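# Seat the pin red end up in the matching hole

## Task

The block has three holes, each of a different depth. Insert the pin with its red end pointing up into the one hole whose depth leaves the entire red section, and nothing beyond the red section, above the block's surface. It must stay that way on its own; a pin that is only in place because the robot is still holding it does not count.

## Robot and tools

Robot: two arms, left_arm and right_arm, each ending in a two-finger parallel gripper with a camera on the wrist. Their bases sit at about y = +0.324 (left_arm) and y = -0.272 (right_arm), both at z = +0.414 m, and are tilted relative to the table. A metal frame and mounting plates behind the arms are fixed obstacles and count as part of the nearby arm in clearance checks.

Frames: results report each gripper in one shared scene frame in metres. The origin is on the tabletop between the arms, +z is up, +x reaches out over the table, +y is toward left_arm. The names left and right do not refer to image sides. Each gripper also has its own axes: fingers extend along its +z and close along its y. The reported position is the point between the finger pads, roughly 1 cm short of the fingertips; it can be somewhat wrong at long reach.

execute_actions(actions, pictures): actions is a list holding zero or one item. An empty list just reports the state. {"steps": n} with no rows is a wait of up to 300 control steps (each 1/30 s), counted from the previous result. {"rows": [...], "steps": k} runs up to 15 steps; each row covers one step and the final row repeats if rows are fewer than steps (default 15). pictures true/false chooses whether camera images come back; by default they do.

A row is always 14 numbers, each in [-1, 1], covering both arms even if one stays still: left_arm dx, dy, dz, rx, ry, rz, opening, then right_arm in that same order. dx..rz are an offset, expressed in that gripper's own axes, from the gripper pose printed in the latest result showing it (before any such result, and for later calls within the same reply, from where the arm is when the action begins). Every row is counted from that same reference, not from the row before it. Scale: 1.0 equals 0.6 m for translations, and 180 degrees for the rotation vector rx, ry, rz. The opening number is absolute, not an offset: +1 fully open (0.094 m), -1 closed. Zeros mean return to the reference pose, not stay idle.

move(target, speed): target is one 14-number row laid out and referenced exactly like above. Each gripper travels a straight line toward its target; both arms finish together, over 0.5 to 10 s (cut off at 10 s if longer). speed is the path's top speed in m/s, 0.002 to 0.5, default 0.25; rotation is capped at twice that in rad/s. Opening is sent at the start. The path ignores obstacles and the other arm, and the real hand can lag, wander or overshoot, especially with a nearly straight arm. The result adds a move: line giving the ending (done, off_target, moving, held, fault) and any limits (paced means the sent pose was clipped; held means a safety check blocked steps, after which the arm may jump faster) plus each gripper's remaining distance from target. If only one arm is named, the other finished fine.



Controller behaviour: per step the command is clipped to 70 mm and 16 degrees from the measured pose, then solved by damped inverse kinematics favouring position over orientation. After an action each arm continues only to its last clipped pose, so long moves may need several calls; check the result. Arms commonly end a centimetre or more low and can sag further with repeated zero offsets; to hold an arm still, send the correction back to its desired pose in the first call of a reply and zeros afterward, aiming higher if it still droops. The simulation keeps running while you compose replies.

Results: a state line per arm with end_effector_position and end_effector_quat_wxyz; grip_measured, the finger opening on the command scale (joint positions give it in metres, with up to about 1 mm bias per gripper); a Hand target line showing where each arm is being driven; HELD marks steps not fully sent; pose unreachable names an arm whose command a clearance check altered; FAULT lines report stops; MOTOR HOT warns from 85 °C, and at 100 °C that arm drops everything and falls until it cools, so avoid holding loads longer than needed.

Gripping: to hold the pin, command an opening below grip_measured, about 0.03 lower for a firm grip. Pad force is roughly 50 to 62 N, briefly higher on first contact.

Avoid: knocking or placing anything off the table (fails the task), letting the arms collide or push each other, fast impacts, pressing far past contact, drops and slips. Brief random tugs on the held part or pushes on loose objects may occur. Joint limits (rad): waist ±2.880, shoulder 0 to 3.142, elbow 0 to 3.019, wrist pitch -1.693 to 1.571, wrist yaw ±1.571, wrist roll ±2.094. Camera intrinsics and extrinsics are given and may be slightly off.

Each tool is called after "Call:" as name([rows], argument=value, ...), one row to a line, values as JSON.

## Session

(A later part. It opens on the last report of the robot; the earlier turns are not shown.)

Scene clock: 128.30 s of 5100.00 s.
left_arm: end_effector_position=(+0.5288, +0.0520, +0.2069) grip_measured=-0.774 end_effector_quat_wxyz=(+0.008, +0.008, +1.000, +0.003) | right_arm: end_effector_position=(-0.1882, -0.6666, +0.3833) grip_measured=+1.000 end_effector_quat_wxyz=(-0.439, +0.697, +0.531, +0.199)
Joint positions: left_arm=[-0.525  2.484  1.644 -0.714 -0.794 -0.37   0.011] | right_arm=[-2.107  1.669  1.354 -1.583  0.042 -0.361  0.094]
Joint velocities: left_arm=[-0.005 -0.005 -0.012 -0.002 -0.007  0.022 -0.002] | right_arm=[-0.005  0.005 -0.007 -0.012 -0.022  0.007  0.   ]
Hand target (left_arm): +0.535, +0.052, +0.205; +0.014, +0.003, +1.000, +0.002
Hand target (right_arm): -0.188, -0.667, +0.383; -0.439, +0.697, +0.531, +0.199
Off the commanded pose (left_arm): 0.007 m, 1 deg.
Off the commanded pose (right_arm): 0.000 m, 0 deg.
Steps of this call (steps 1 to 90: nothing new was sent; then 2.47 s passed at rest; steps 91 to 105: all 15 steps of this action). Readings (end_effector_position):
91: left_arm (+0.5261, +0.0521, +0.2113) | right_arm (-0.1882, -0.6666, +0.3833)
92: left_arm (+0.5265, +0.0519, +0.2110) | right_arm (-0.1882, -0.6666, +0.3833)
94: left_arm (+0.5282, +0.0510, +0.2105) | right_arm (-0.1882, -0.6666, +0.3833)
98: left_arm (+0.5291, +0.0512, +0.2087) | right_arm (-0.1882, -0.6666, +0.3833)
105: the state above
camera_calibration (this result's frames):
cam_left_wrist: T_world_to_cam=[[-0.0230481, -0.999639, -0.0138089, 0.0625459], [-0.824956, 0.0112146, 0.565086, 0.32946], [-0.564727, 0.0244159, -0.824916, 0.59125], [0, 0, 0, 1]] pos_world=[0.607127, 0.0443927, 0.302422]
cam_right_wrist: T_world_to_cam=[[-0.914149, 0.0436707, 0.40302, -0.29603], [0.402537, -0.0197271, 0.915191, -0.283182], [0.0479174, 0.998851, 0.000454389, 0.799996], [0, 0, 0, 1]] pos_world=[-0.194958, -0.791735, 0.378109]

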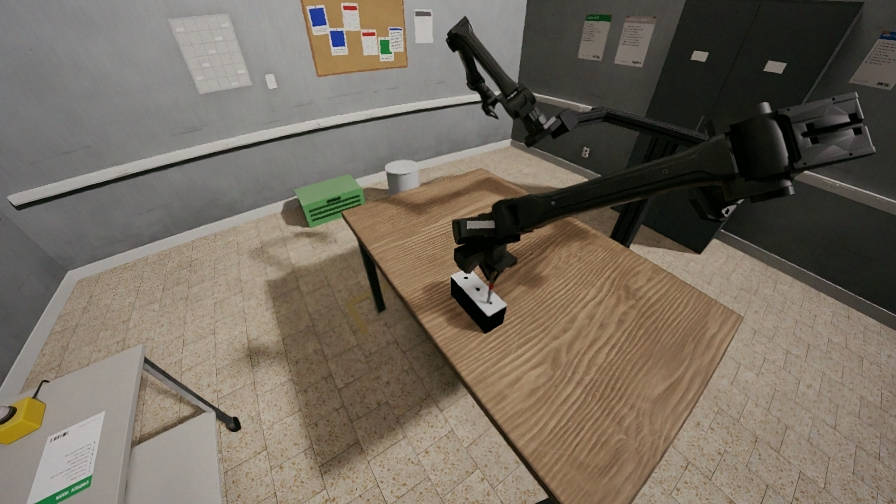

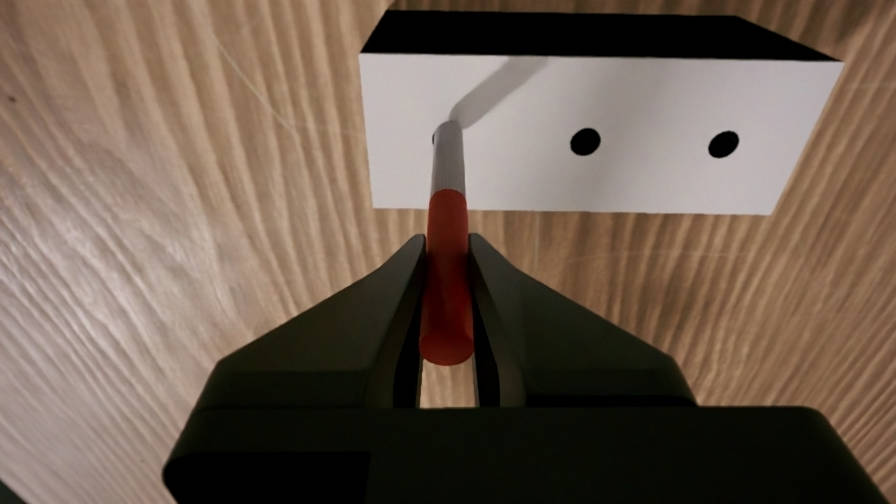

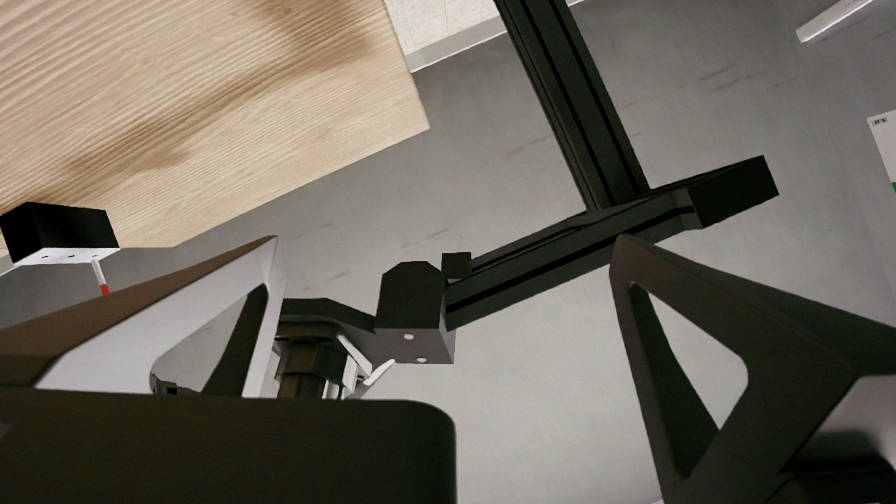

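Call:
execute_actions([
  {"rows":[[-0.004,0.001,-0.002,0.001,-0.002,-0.003,-0.81,0,0,0,0,0,0,1],[0.004,0.001,-0.004,0.001,-0.002,-0.003,-0.81,0,0,0,0,0,0,1]]},
])

Call:
zoom_image(camera="cam_left_wrist", region=[390,80,510,200])

Scene clock: 135.13 s of 5100.00 s.
left_arm: end_effector_position=(+0.5181, +0.0524, +0.2031) grip_measured=-0.774 end_effector_quat_wxyz=(+0.001, +0.015, +1.000, +0.006) | right_arm: end_effector_position=(-0.1882, -0.6666, +0.3833) grip_measured=+1.000 end_effector_quat_wxyz=(-0.439, +0.697, +0.531, +0.199)
Joint positions: left_arm=[-0.525  2.484  1.623 -0.714 -0.794 -0.37   0.011] | right_arm=[-2.107  1.669  1.354 -1.583  0.042 -0.361  0.094]
Joint velocities: left_arm=[-0.005  0.005  0.007 -0.017  0.007 -0.022 -0.   ] | right_arm=[ 0.005 -0.005  0.002 -0.012  0.037 -0.022  0.   ]
Hand target (left_arm): +0.526, +0.053, +0.209; +0.010, +0.003, +1.000, +0.001
Hand target (right_arm): -0.188, -0.667, +0.383; -0.439, +0.697, +0.531, +0.199
Off the commanded pose (left_arm): 0.010 m, 2 deg.
Off the commanded pose (right_arm): 0.000 m, 0 deg.
Steps of this call (steps 1 to 90: nothing new was sent; then 3.33 s passed at rest; steps 91 to 105: all 15 steps of this action). Readings (end_effector_position):
91: left_arm (+0.5288, +0.0519, +0.2069) | right_arm (-0.1882, -0.6666, +0.3833)
92: left_arm (+0.5277, +0.0520, +0.2064) | right_arm (-0.1882, -0.6666, +0.3833)
94: left_arm (+0.5248, +0.0521, +0.2054) | right_arm (-0.1882, -0.6666, +0.3833)
98: left_arm (+0.5185, +0.0524, +0.2032) | right_arm (-0.1882, -0.6666, +0.3833)
105: the state above
camera_calibration (this result's frames):
cam_left_wrist: T_world_to_cam=[[-0.0378964, -0.999102, -0.0189595, 0.0713645], [-0.817185, 0.0200652, 0.576026, 0.316104], [-0.575128, 0.0373227, -0.817212, 0.585281], [0, 0, 0, 1]] pos_world=[0.597631, 0.0431134, 0.297568]
cam_right_wrist: T_world_to_cam=[[-0.914149, 0.0436707, 0.40302, -0.29603], [0.402537, -0.0197271, 0.915191, -0.283182], [0.0479174, 0.998851, 0.000454389, 0.799996], [0, 0, 0, 1]] pos_world=[-0.194958, -0.791735, 0.378109]

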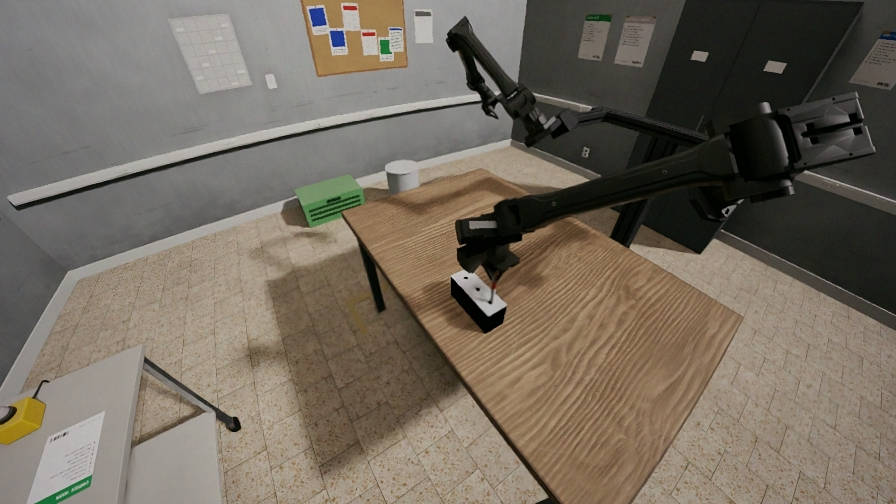

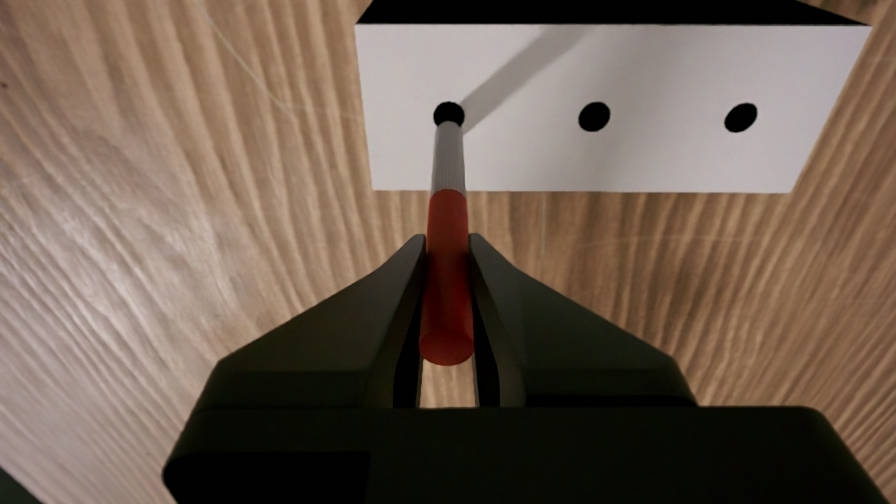

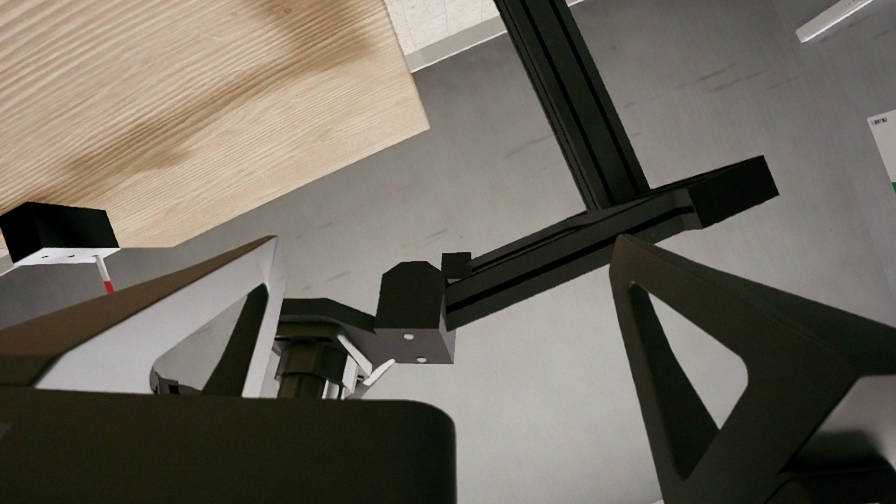

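Region (390, 80, 510, 200) of cam_left_wrist's 896x504 image, scaled by 4.200, with more detail than that image has.

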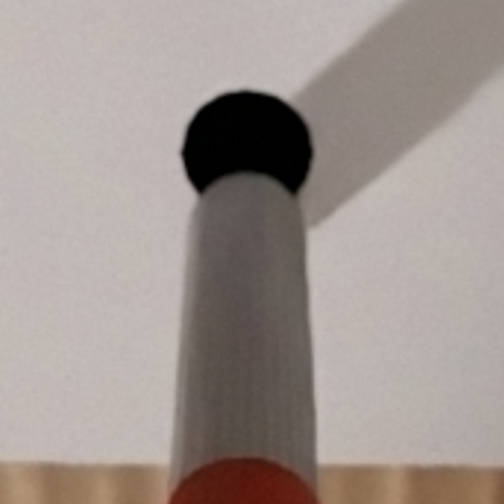

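Call:
execute_actions([
  {"rows":[[-0.021,0.002,-0.01,0.003,-0.012,-0.0075,-0.81,0,0,0,0,0,0,1]]},
])

Call:
zoom_image(camera="cam_left_wrist", region=[390,80,510,200])

Scene clock: 140.17 s of 5100.00 s.
left_arm: end_effector_position=(+0.5218, +0.0507, +0.2029) grip_measured=-0.774 end_effector_quat_wxyz=(+0.009, +0.009, +1.000, +0.003) | right_arm: end_effector_position=(-0.1882, -0.6666, +0.3833) grip_measured=+1.000 end_effector_quat_wxyz=(-0.439, +0.697, +0.531, +0.199)
Joint positions: left_arm=[-0.525  2.484  1.621 -0.689 -0.795 -0.367  0.011] | right_arm=[-2.107  1.669  1.354 -1.583  0.042 -0.361  0.094]
Joint velocities: left_arm=[-0.005 -0.015  0.007 -0.017  0.037  0.037 -0.001] | right_arm=[-0.005 -0.005 -0.002  0.002  0.125 -0.022  0.   ]
Hand target (left_arm): +0.531, +0.053, +0.209; +0.020, +0.004, +1.000, +0.001
Hand target (right_arm): -0.188, -0.667, +0.383; -0.439, +0.697, +0.531, +0.199
Off the commanded pose (left_arm): 0.011 m, 1 deg.
Off the commanded pose (right_arm): 0.000 m, 0 deg.
Steps of this call (steps 1 to 90: nothing new was sent; then 1.53 s passed at rest; steps 91 to 105: all 15 steps of this action). Readings (end_effector_position):
91: left_arm (+0.5187, +0.0522, +0.2030) | right_arm (-0.1882, -0.6666, +0.3833)
92: left_arm (+0.5196, +0.0517, +0.2029) | right_arm (-0.1882, -0.6666, +0.3833)
94: left_arm (+0.5210, +0.0511, +0.2028) | right_arm (-0.1882, -0.6666, +0.3833)
98: left_arm (+0.5218, +0.0507, +0.2029) | right_arm (-0.1882, -0.6666, +0.3833)
105: the state above
camera_calibration (this result's frames):
cam_left_wrist: T_world_to_cam=[[-0.0245595, -0.999602, -0.0138858, 0.0618782], [-0.826073, 0.0124693, 0.563426, 0.32684], [-0.563028, 0.0253081, -0.82605, 0.58333], [0, 0, 0, 1]] pos_world=[0.599945, 0.0430151, 0.298569]
cam_right_wrist: T_world_to_cam=[[-0.914149, 0.0436707, 0.40302, -0.29603], [0.402537, -0.0197271, 0.915191, -0.283182], [0.0479174, 0.998851, 0.000454389, 0.799996], [0, 0, 0, 1]] pos_world=[-0.194958, -0.791735, 0.378109]

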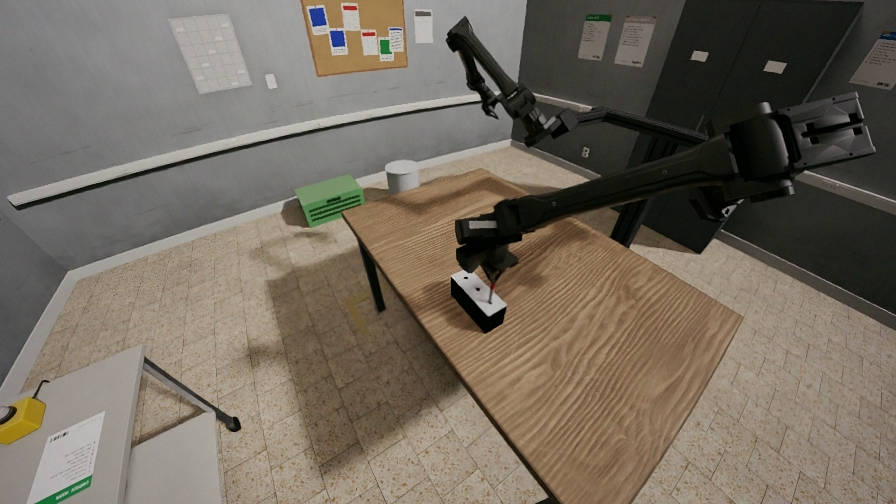

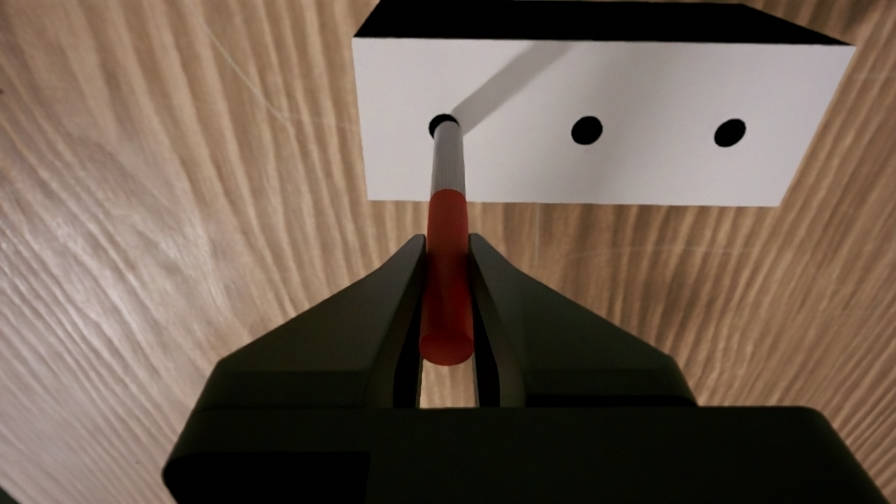

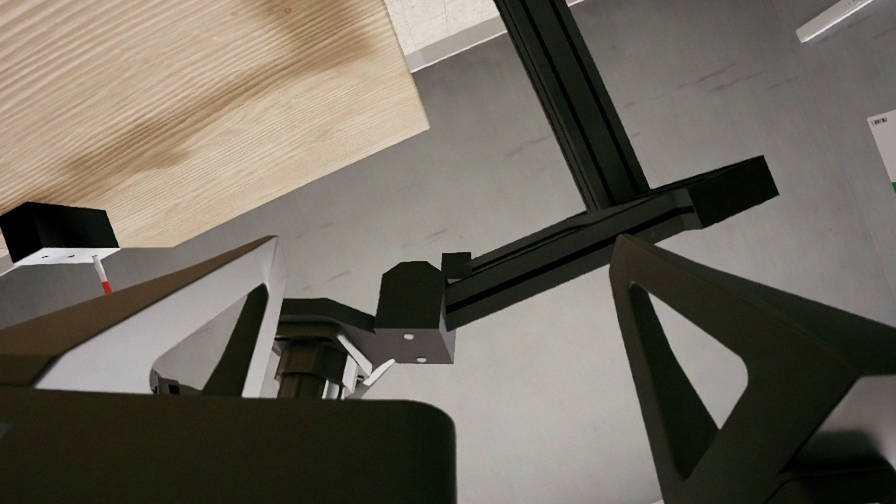

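Region (390, 80, 510, 200) of cam_left_wrist's 896x504 image, scaled by 4.200, with more detail than that image has.

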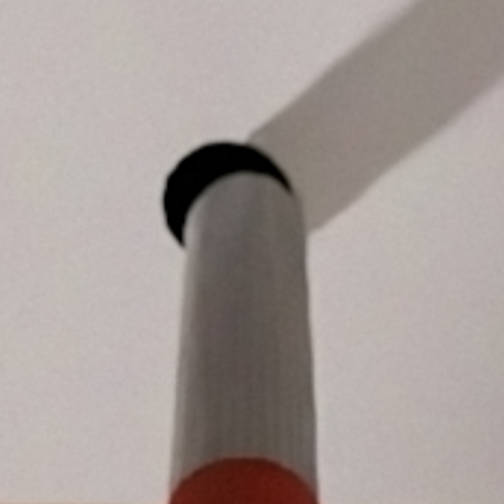

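Call:
execute_actions([
  {"rows":[[-0.018,0.008,-0.004,0.001,-0.005,-0.003,-0.81,0,0,0,0,0,0,1]]},
])

Call:
zoom_image(camera="cam_left_wrist", region=[390,80,510,200])

Scene clock: 145.97 s of 5100.00 s.
left_arm: end_effector_position=(+0.5218, +0.0507, +0.2029) grip_measured=-0.774 end_effector_quat_wxyz=(+0.009, +0.011, +1.000, +0.003) | right_arm: end_effector_position=(-0.1882, -0.6666, +0.3833) grip_measured=+1.000 end_effector_quat_wxyz=(-0.439, +0.697, +0.531, +0.199)
Joint positions: left_arm=[-0.525  2.484  1.621 -0.689 -0.795 -0.362  0.011] | right_arm=[-2.107  1.669  1.354 -1.583  0.042 -0.361  0.094]
Joint velocities: left_arm=[-0.005 -0.005  0.002  0.007 -0.081  0.022  0.001] | right_arm=[-0.015 -0.024 -0.007  0.002 -0.007 -0.037  0.   ]
Hand target (left_arm): +0.533, +0.056, +0.205; +0.016, +0.004, +1.000, +0.002
Hand target (right_arm): -0.188, -0.667, +0.383; -0.439, +0.697, +0.531, +0.199
Off the commanded pose (left_arm): 0.012 m, 1 deg.
Off the commanded pose (right_arm): 0.000 m, 0 deg.
Steps of this call (steps 1 to 90: nothing new was sent; then 2.30 s passed at rest; steps 91 to 105: all 15 steps of this action). Readings (end_effector_position):
91: left_arm (+0.5218, +0.0507, +0.2029) | right_arm (-0.1882, -0.6666, +0.3833)
92: left_arm (+0.5218, +0.0507, +0.2029) | right_arm (-0.1882, -0.6666, +0.3833)
94: left_arm (+0.5218, +0.0507, +0.2029) | right_arm (-0.1882, -0.6666, +0.3833)
98: left_arm (+0.5218, +0.0507, +0.2029) | right_arm (-0.1882, -0.6666, +0.3833)
105: the state above
camera_calibration (this result's frames):
cam_left_wrist: T_world_to_cam=[[-0.0295159, -0.999467, -0.0139701, 0.0644746], [-0.825985, 0.016517, 0.563451, 0.326584], [-0.562919, 0.0281699, -0.826032, 0.583124], [0, 0, 0, 1]] pos_world=[0.599908, 0.0426195, 0.298566]
cam_right_wrist: T_world_to_cam=[[-0.914149, 0.0436707, 0.40302, -0.29603], [0.402537, -0.0197271, 0.915191, -0.283182], [0.0479174, 0.998851, 0.000454389, 0.799996], [0, 0, 0, 1]] pos_world=[-0.194958, -0.791735, 0.378109]

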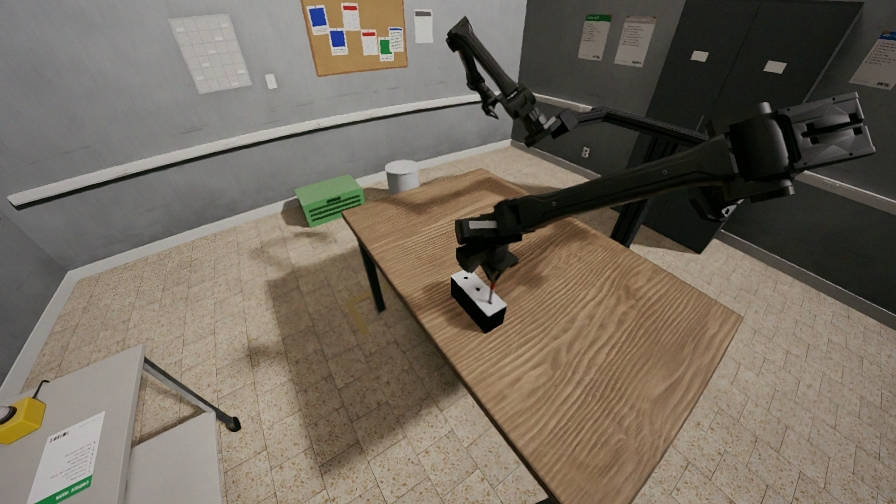

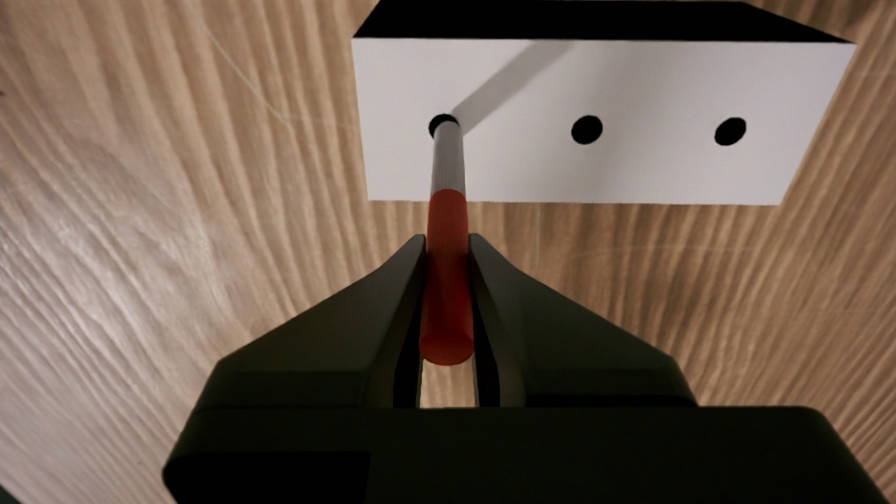

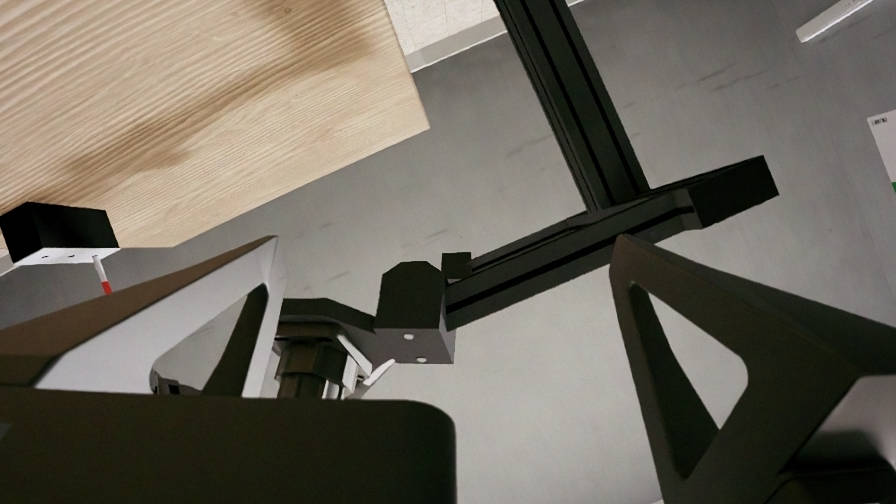

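Region (390, 80, 510, 200) of cam_left_wrist's 896x504 image, scaled by 4.200, with more detail than that image has.

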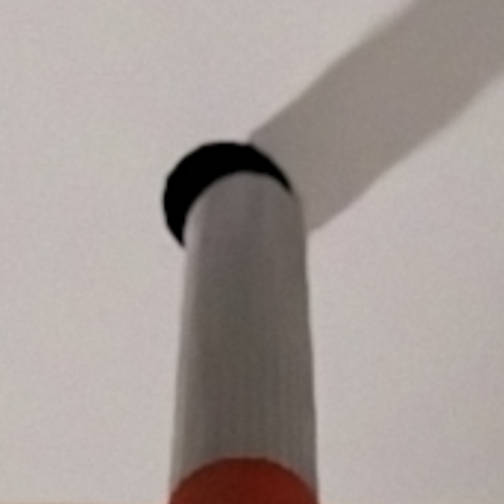

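Call:
execute_actions([
  {"rows":[[-0.02,0.009,0.001,0.001,-0.003,-0.004,-0.81,0,0,0,0,0,0,1]]},
])

Call:
zoom_image(camera="cam_left_wrist", region=[390,80,510,200])

Scene clock: 152.67 s of 5100.00 s.
left_arm: end_effector_position=(+0.5221, +0.0531, +0.2005) grip_measured=-0.774 end_effector_quat_wxyz=(+0.007, +0.011, +1.000, +0.004) | right_arm: end_effector_position=(-0.1882, -0.6666, +0.3833) grip_measured=+1.000 end_effector_quat_wxyz=(-0.439, +0.697, +0.531, +0.199)
Joint positions: left_arm=[-0.52   2.484  1.621 -0.689 -0.795 -0.358  0.011] | right_arm=[-2.107  1.669  1.354 -1.583  0.042 -0.361  0.094]
Joint velocities: left_arm=[-0.005 -0.005  0.002  0.007  0.022  0.022  0.   ] | right_arm=[-0.015 -0.005  0.012 -0.012 -0.051  0.037  0.   ]
Hand target (left_arm): +0.534, +0.056, +0.203; +0.013, +0.005, +1.000, +0.002
Hand target (right_arm): -0.188, -0.667, +0.383; -0.439, +0.697, +0.531, +0.199
Off the commanded pose (left_arm): 0.012 m, 1 deg.
Off the commanded pose (right_arm): 0.000 m, 0 deg.
Steps of this call (steps 1 to 90: nothing new was sent; then 3.20 s passed at rest; steps 91 to 105: all 15 steps of this action). Readings (end_effector_position):
91: left_arm (+0.5218, +0.0507, +0.2029) | right_arm (-0.1882, -0.6666, +0.3833)
92: left_arm (+0.5218, +0.0509, +0.2027) | right_arm (-0.1882, -0.6666, +0.3833)
94: left_arm (+0.5219, +0.0514, +0.2022) | right_arm (-0.1882, -0.6666, +0.3833)
98: left_arm (+0.5220, +0.0526, +0.2010) | right_arm (-0.1882, -0.6666, +0.3833)
105: the state above
camera_calibration (this result's frames):
cam_left_wrist: T_world_to_cam=[[-0.0288326, -0.999466, -0.0153718, 0.0667762], [-0.824023, 0.0150609, 0.566356, 0.326561], [-0.565822, 0.0289963, -0.824017, 0.582376], [0, 0, 0, 1]] pos_world=[0.60054, 0.0449355, 0.295964]
cam_right_wrist: T_world_to_cam=[[-0.914149, 0.0436707, 0.40302, -0.29603], [0.402537, -0.0197271, 0.915191, -0.283182], [0.0479174, 0.998851, 0.000454389, 0.799996], [0, 0, 0, 1]] pos_world=[-0.194958, -0.791735, 0.378109]

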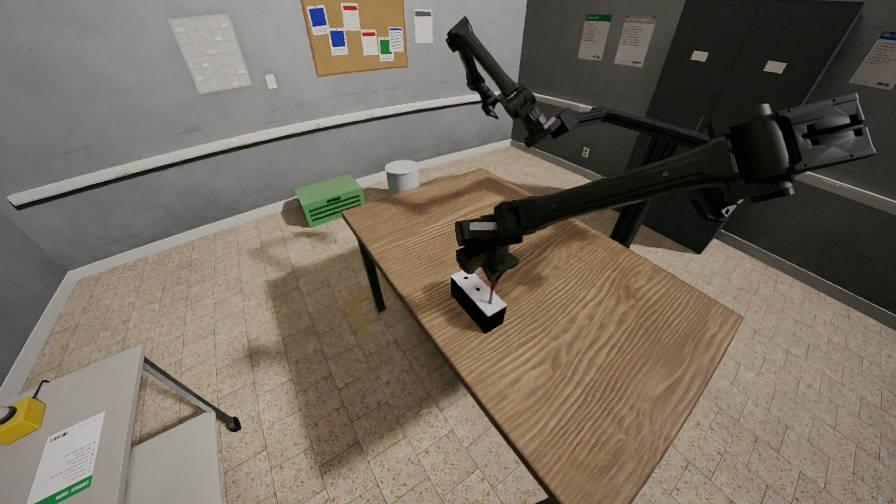

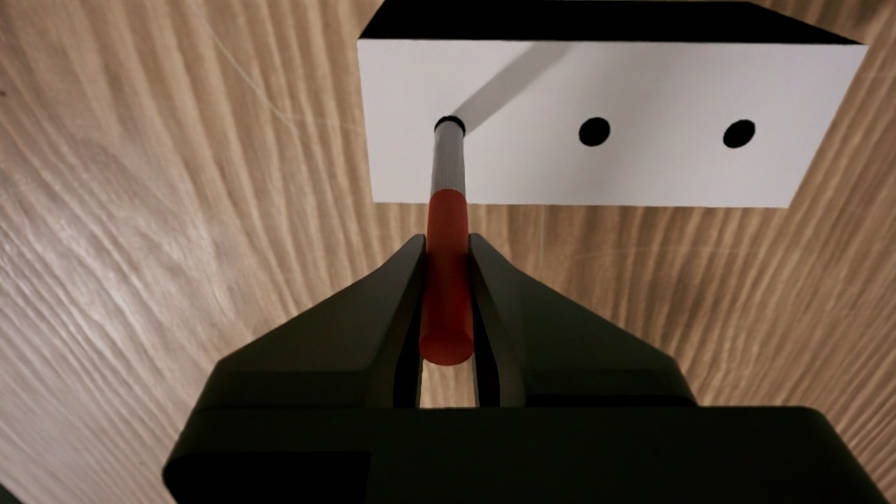

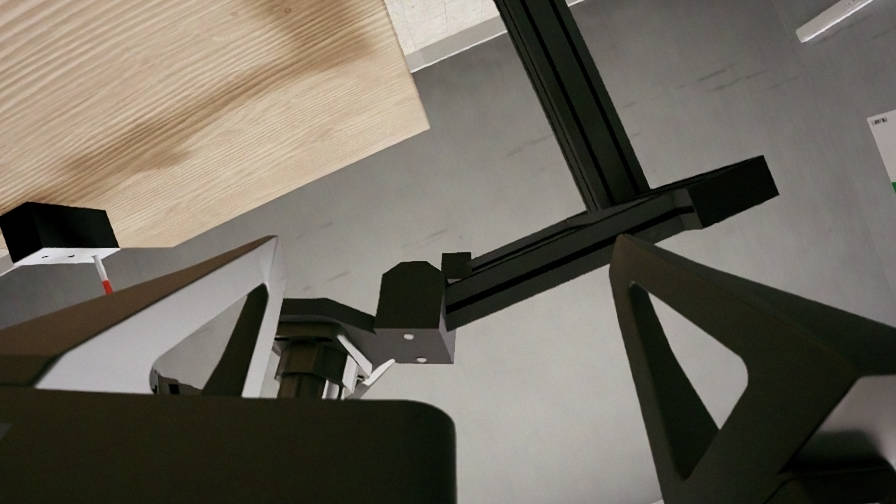

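Region (390, 80, 510, 200) of cam_left_wrist's 896x504 image, scaled by 4.200, with more detail than that image has.

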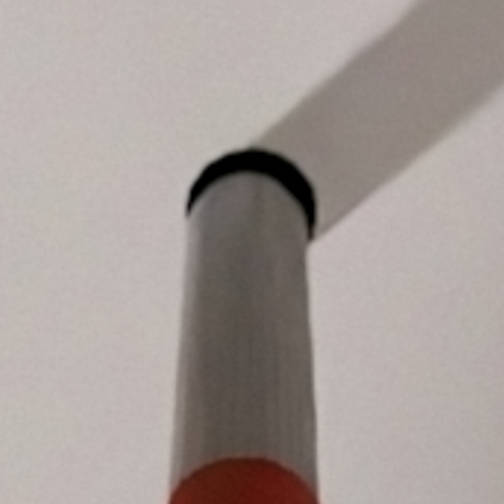

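Good. Descend.

Call:
execute_actions([
  {"rows":[[-0.02,0,0.002,0.001,-0.006,-0.005,-0.81,0,0,0,0,0,0,1],[-0.02,-0.001,0.005,0.001,-0.006,-0.005,-0.81,0,0,0,0,0,0,1],[-0.02,-0.001,0.008,0.001,-0.006,-0.005,-0.81,0,0,0,0,0,0,1],[-0.02,-0.001,0.011,0.001,-0.006,-0.005,-0.81,0,0,0,0,0,0,1],[-0.02,-0.001,0.014,0.001,-0.006,-0.005,-0.81,0,0,0,0,0,0,1]]},
])

Call:
zoom_image(camera="cam_left_wrist", region=[390,80,510,200])

Scene clock: 159.30 s of 5100.00 s.
left_arm: end_effector_position=(+0.5229, +0.0528, +0.2002) grip_measured=-0.774 end_effector_quat_wxyz=(+0.009, +0.015, +1.000, +0.004) | right_arm: end_effector_position=(-0.1882, -0.6666, +0.3833) grip_measured=+1.000 end_effector_quat_wxyz=(-0.439, +0.697, +0.531, +0.199)
Joint positions: left_arm=[-0.52   2.485  1.621 -0.683 -0.797 -0.347  0.011] | right_arm=[-2.107  1.669  1.354 -1.583  0.042 -0.361  0.094]
Joint velocities: left_arm=[-0.005  0.005 -0.017 -0.002  0.066 -0.007 -0.001] | right_arm=[ 0.005 -0.005 -0.002 -0.017 -0.051 -0.022  0.   ]
Hand target (left_arm): +0.534, +0.053, +0.193; +0.016, +0.003, +1.000, +0.002
Hand target (right_arm): -0.188, -0.667, +0.383; -0.439, +0.697, +0.531, +0.199
Off the commanded pose (left_arm): 0.014 m, 2 deg.
Off the commanded pose (right_arm): 0.000 m, 0 deg.
Steps of this call (steps 1 to 90: nothing new was sent; then 3.13 s passed at rest; steps 91 to 105: all 15 steps of this action). Readings (end_effector_position):
91: left_arm (+0.5221, +0.0531, +0.2005) | right_arm (-0.1882, -0.6666, +0.3833)
92: left_arm (+0.5221, +0.0531, +0.2005) | right_arm (-0.1882, -0.6666, +0.3833)
94: left_arm (+0.5225, +0.0530, +0.2004) | right_arm (-0.1882, -0.6666, +0.3833)
98: left_arm (+0.5229, +0.0528, +0.2002) | right_arm (-0.1882, -0.6666, +0.3833)
105: the state above
camera_calibration (this result's frames):
cam_left_wrist: T_world_to_cam=[[-0.0363081, -0.999211, -0.016105, 0.0705256], [-0.826074, 0.0209398, 0.563172, 0.328808], [-0.56239, 0.0337516, -0.826183, 0.580983], [0, 0, 0, 1]] pos_world=[0.60092, 0.0439756, 0.295958]
cam_right_wrist: T_world_to_cam=[[-0.914149, 0.0436707, 0.40302, -0.29603], [0.402537, -0.0197271, 0.915191, -0.283182], [0.0479174, 0.998851, 0.000454389, 0.799996], [0, 0, 0, 1]] pos_world=[-0.194958, -0.791735, 0.378109]

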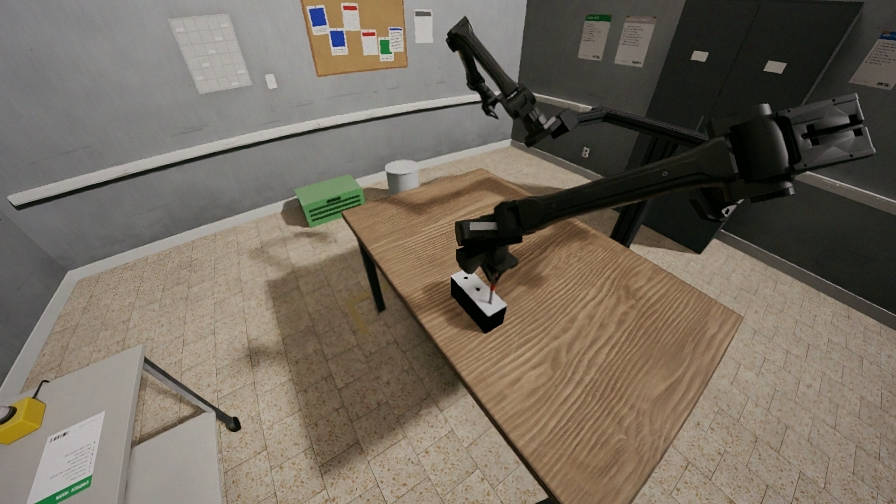

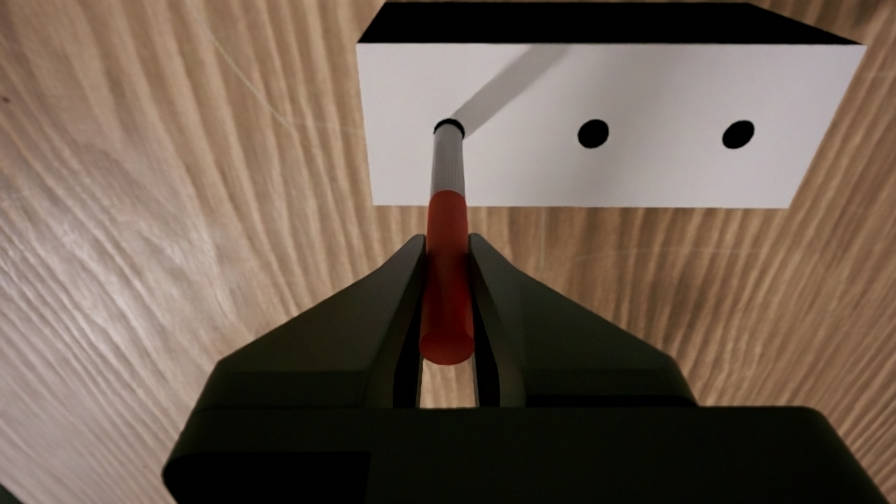

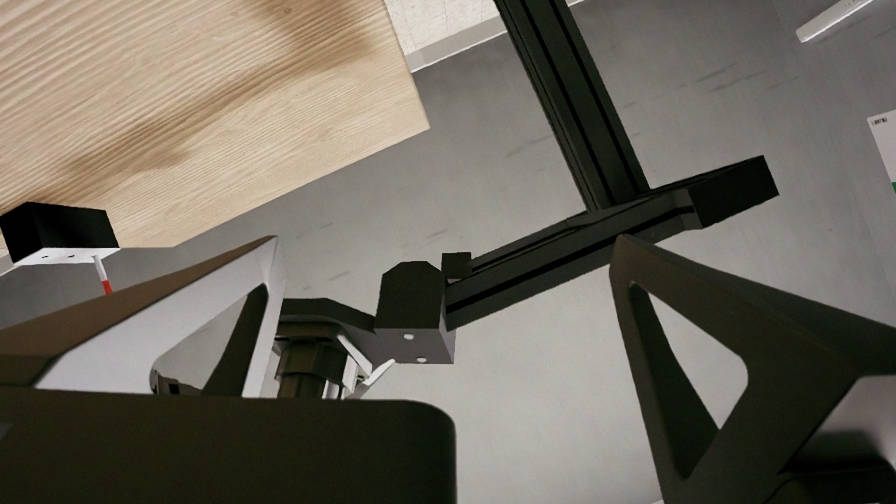

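Region (390, 80, 510, 200) of cam_left_wrist's 896x504 image, scaled by 4.200, with more detail than that image has.

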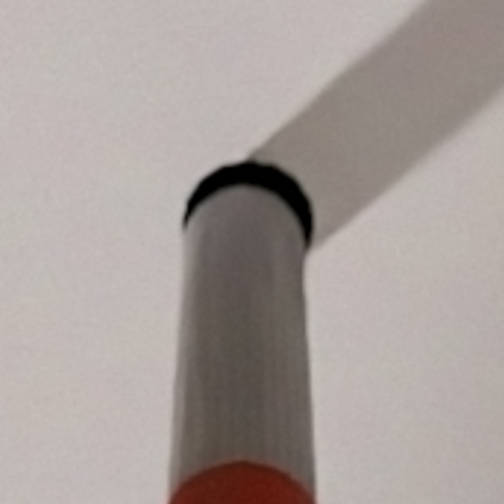

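Call:
execute_actions([
  {"rows":[[-0.02,0.001,-0.008,0.001,-0.006,-0.007,-0.81,0,0,0,0,0,0,1],[-0.02,0.001,-0.008,0.001,-0.006,-0.007,-0.81,0,0,0,0,0,0,1],[-0.02,0.001,-0.008,0.001,-0.006,-0.007,-0.81,0,0,0,0,0,0,1],[-0.032,0.001,-0.008,0.001,-0.012,-0.007,-0.81,0,0,0,0,0,0,1]]},
])

Call:
zoom_image(camera="cam_left_wrist", region=[390,80,510,200])

Scene clock: 166.83 s of 5100.00 s.
left_arm: end_effector_position=(+0.5232, +0.0530, +0.2002) grip_measured=-0.774 end_effector_quat_wxyz=(+0.009, +0.017, +1.000, +0.005) | right_arm: end_effector_position=(-0.1882, -0.6666, +0.3833) grip_measured=+1.000 end_effector_quat_wxyz=(-0.439, +0.697, +0.531, +0.199)
Joint positions: left_arm=[-0.52   2.485  1.621 -0.682 -0.799 -0.342  0.011] | right_arm=[-2.107  1.669  1.354 -1.583  0.042 -0.361  0.094]
Joint velocities: left_arm=[-0.005  0.005 -0.012  0.007 -0.022 -0.037 -0.   ] | right_arm=[-0.005 -0.005 -0.002 -0.002  0.051  0.022  0.   ]
Hand target (left_arm): +0.542, +0.054, +0.206; +0.027, +0.004, +1.000, +0.002
Hand target (right_arm): -0.188, -0.667, +0.383; -0.439, +0.697, +0.531, +0.199
Off the commanded pose (left_arm): 0.019 m, 3 deg.
Off the commanded pose (right_arm): 0.000 m, 0 deg.
Steps of this call (steps 1 to 90: nothing new was sent; then 4.03 s passed at rest; steps 91 to 105: all 15 steps of this action). Readings (end_effector_position):
91: left_arm (+0.5229, +0.0528, +0.2002) | right_arm (-0.1882, -0.6666, +0.3833)
92: left_arm (+0.5229, +0.0528, +0.2002) | right_arm (-0.1882, -0.6666, +0.3833)
94: left_arm (+0.5230, +0.0530, +0.2002) | right_arm (-0.1882, -0.6666, +0.3833)
98: left_arm (+0.5232, +0.0531, +0.2002) | right_arm (-0.1882, -0.6666, +0.3833)
105: the state above
camera_calibration (this result's frames):
cam_left_wrist: T_world_to_cam=[[-0.0404051, -0.999026, -0.0177135, 0.0732165], [-0.826776, 0.0234731, 0.562042, 0.329528], [-0.561079, 0.0373545, -0.826919, 0.580436], [0, 0, 0, 1]] pos_world=[0.601074, 0.0437283, 0.296062]
cam_right_wrist: T_world_to_cam=[[-0.914149, 0.0436707, 0.40302, -0.29603], [0.402537, -0.0197271, 0.915191, -0.283182], [0.0479174, 0.998851, 0.000454389, 0.799996], [0, 0, 0, 1]] pos_world=[-0.194958, -0.791735, 0.378109]

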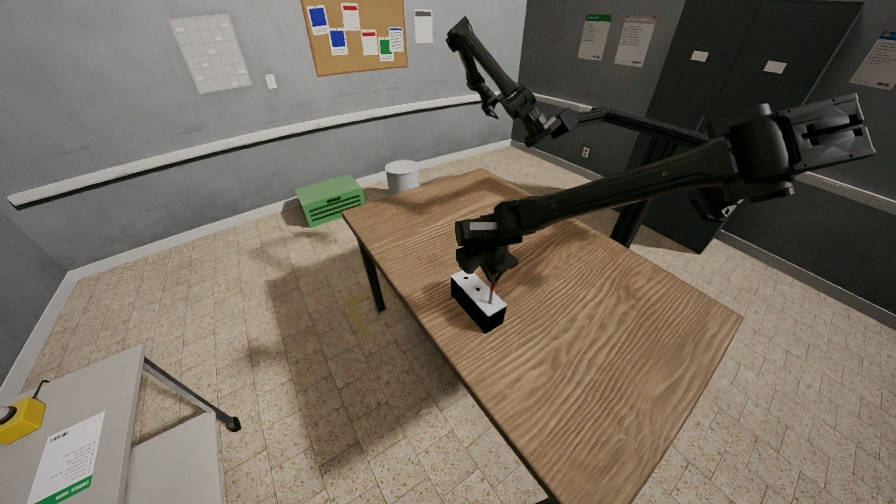

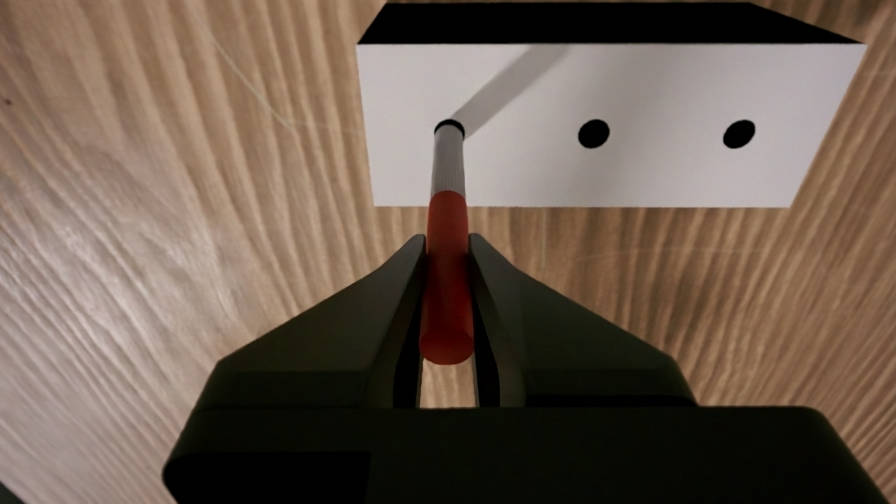

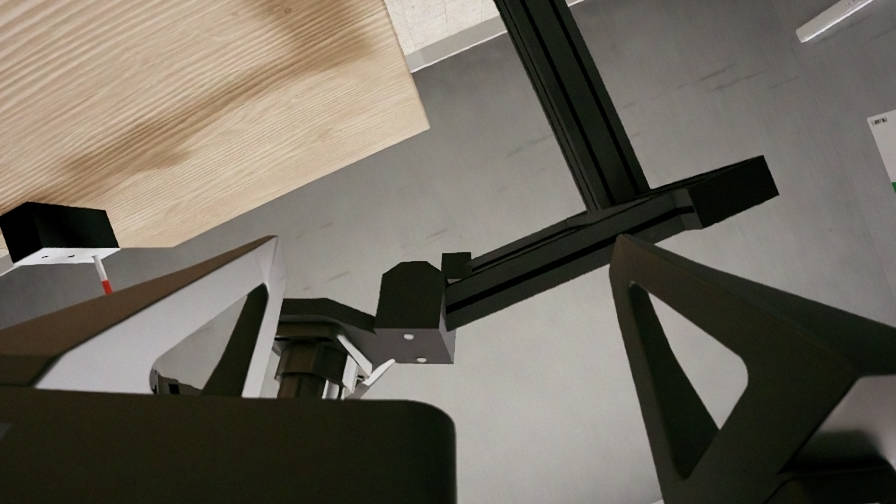

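Region (390, 80, 510, 200) of cam_left_wrist's 896x504 image, scaled by 4.200, with more detail than that image has.

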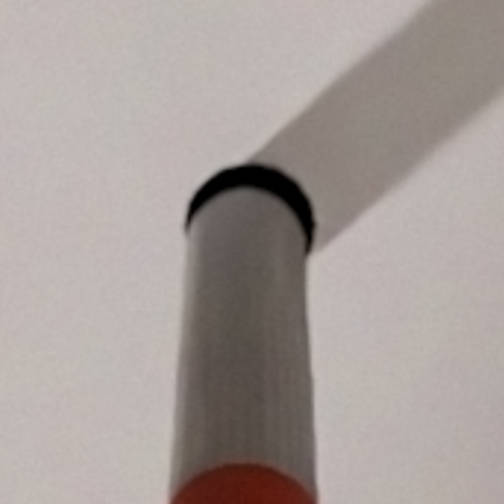

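Drive the elbow (moves +x, +z).

Call:
execute_actions([
  {"rows":[[-0.038,0.001,-0.012,0.002,-0.013,-0.009,-0.81,0,0,0,0,0,0,1]]},
])

Call:
zoom_image(camera="cam_left_wrist", region=[390,80,510,200])

Scene clock: 173.20 s of 5100.00 s.
left_arm: end_effector_position=(+0.5232, +0.0530, +0.2002) grip_measured=-0.774 end_effector_quat_wxyz=(+0.009, +0.018, +1.000, +0.005) | right_arm: end_effector_position=(-0.1882, -0.6666, +0.3833) grip_measured=+1.000 end_effector_quat_wxyz=(-0.439, +0.697, +0.531, +0.199)
Joint positions: left_arm=[-0.52   2.485  1.621 -0.682 -0.799 -0.341  0.011] | right_arm=[-2.107  1.669  1.354 -1.583  0.042 -0.361  0.094]
Joint velocities: left_arm=[-0.005 -0.005  0.002 -0.027 -0.037 -0.022 -0.001] | right_arm=[-0.015 -0.015  0.002  0.007  0.037 -0.007  0.   ]
Hand target (left_arm): +0.545, +0.054, +0.208; +0.030, +0.002, +1.000, +0.002
Hand target (right_arm): -0.188, -0.667, +0.383; -0.439, +0.697, +0.531, +0.199
Off the commanded pose (left_arm): 0.024 m, 3 deg.
Off the commanded pose (right_arm): 0.000 m, 0 deg.
Steps of this call (steps 1 to 90: nothing new was sent; then 2.87 s passed at rest; steps 91 to 105: all 15 steps of this action). Readings (end_effector_position):
91: left_arm (+0.5232, +0.0530, +0.2002) | right_arm (-0.1882, -0.6666, +0.3833)
92: left_arm (+0.5232, +0.0530, +0.2002) | right_arm (-0.1882, -0.6666, +0.3833)
94: left_arm (+0.5232, +0.0530, +0.2002) | right_arm (-0.1882, -0.6666, +0.3833)
98: left_arm (+0.5232, +0.0530, +0.2002) | right_arm (-0.1882, -0.6666, +0.3833)
105: the state above
camera_calibration (this result's frames):
cam_left_wrist: T_world_to_cam=[[-0.0419294, -0.998963, -0.017742, 0.0740164], [-0.826731, 0.024718, 0.562054, 0.329436], [-0.561033, 0.0382345, -0.82691, 0.580363], [0, 0, 0, 1]] pos_world=[0.601061, 0.0436067, 0.29606]
cam_right_wrist: T_world_to_cam=[[-0.914149, 0.0436707, 0.40302, -0.29603], [0.402537, -0.0197271, 0.915191, -0.283182], [0.0479174, 0.998851, 0.000454389, 0.799996], [0, 0, 0, 1]] pos_world=[-0.194958, -0.791735, 0.378109]

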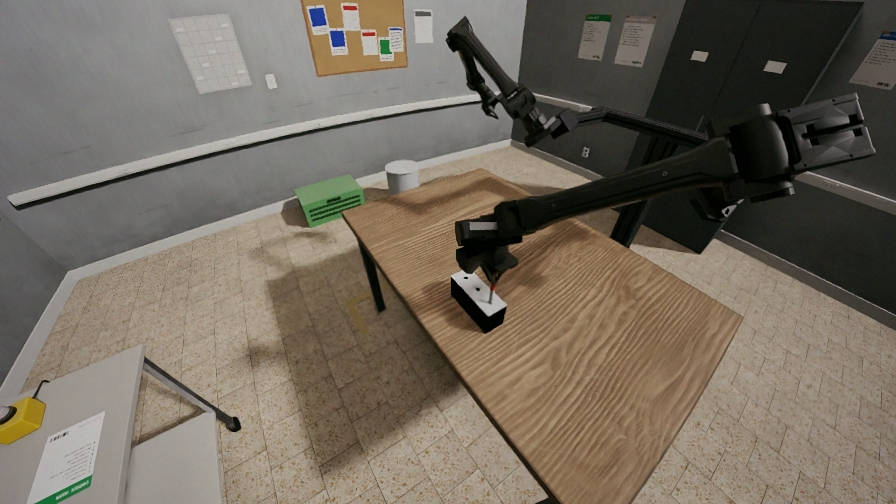

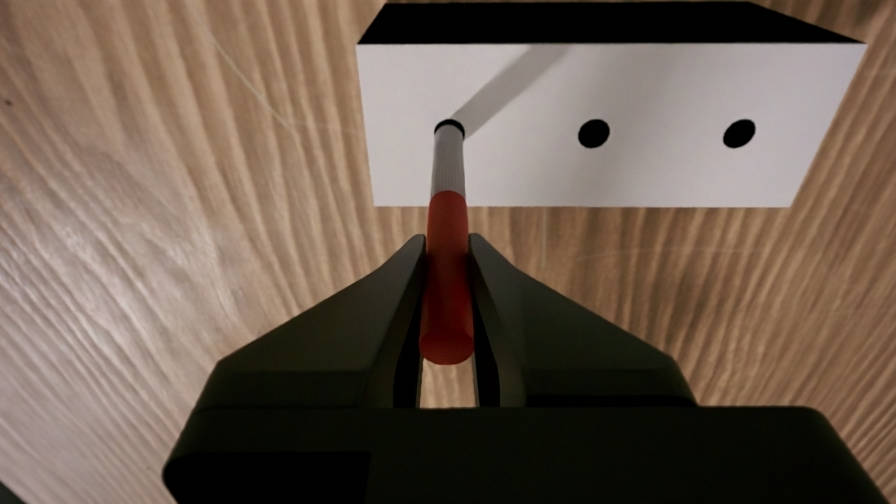

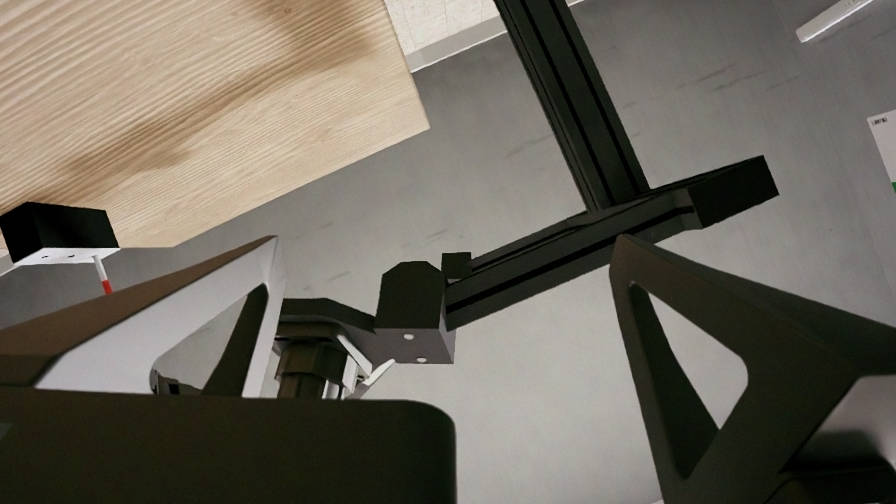

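Region (390, 80, 510, 200) of cam_left_wrist's 896x504 image, scaled by 4.200, with more detail than that image has.

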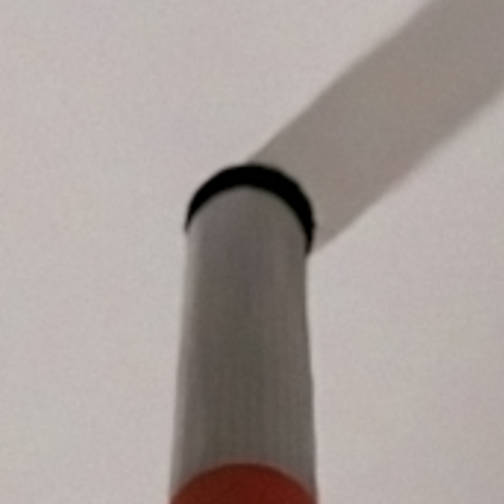

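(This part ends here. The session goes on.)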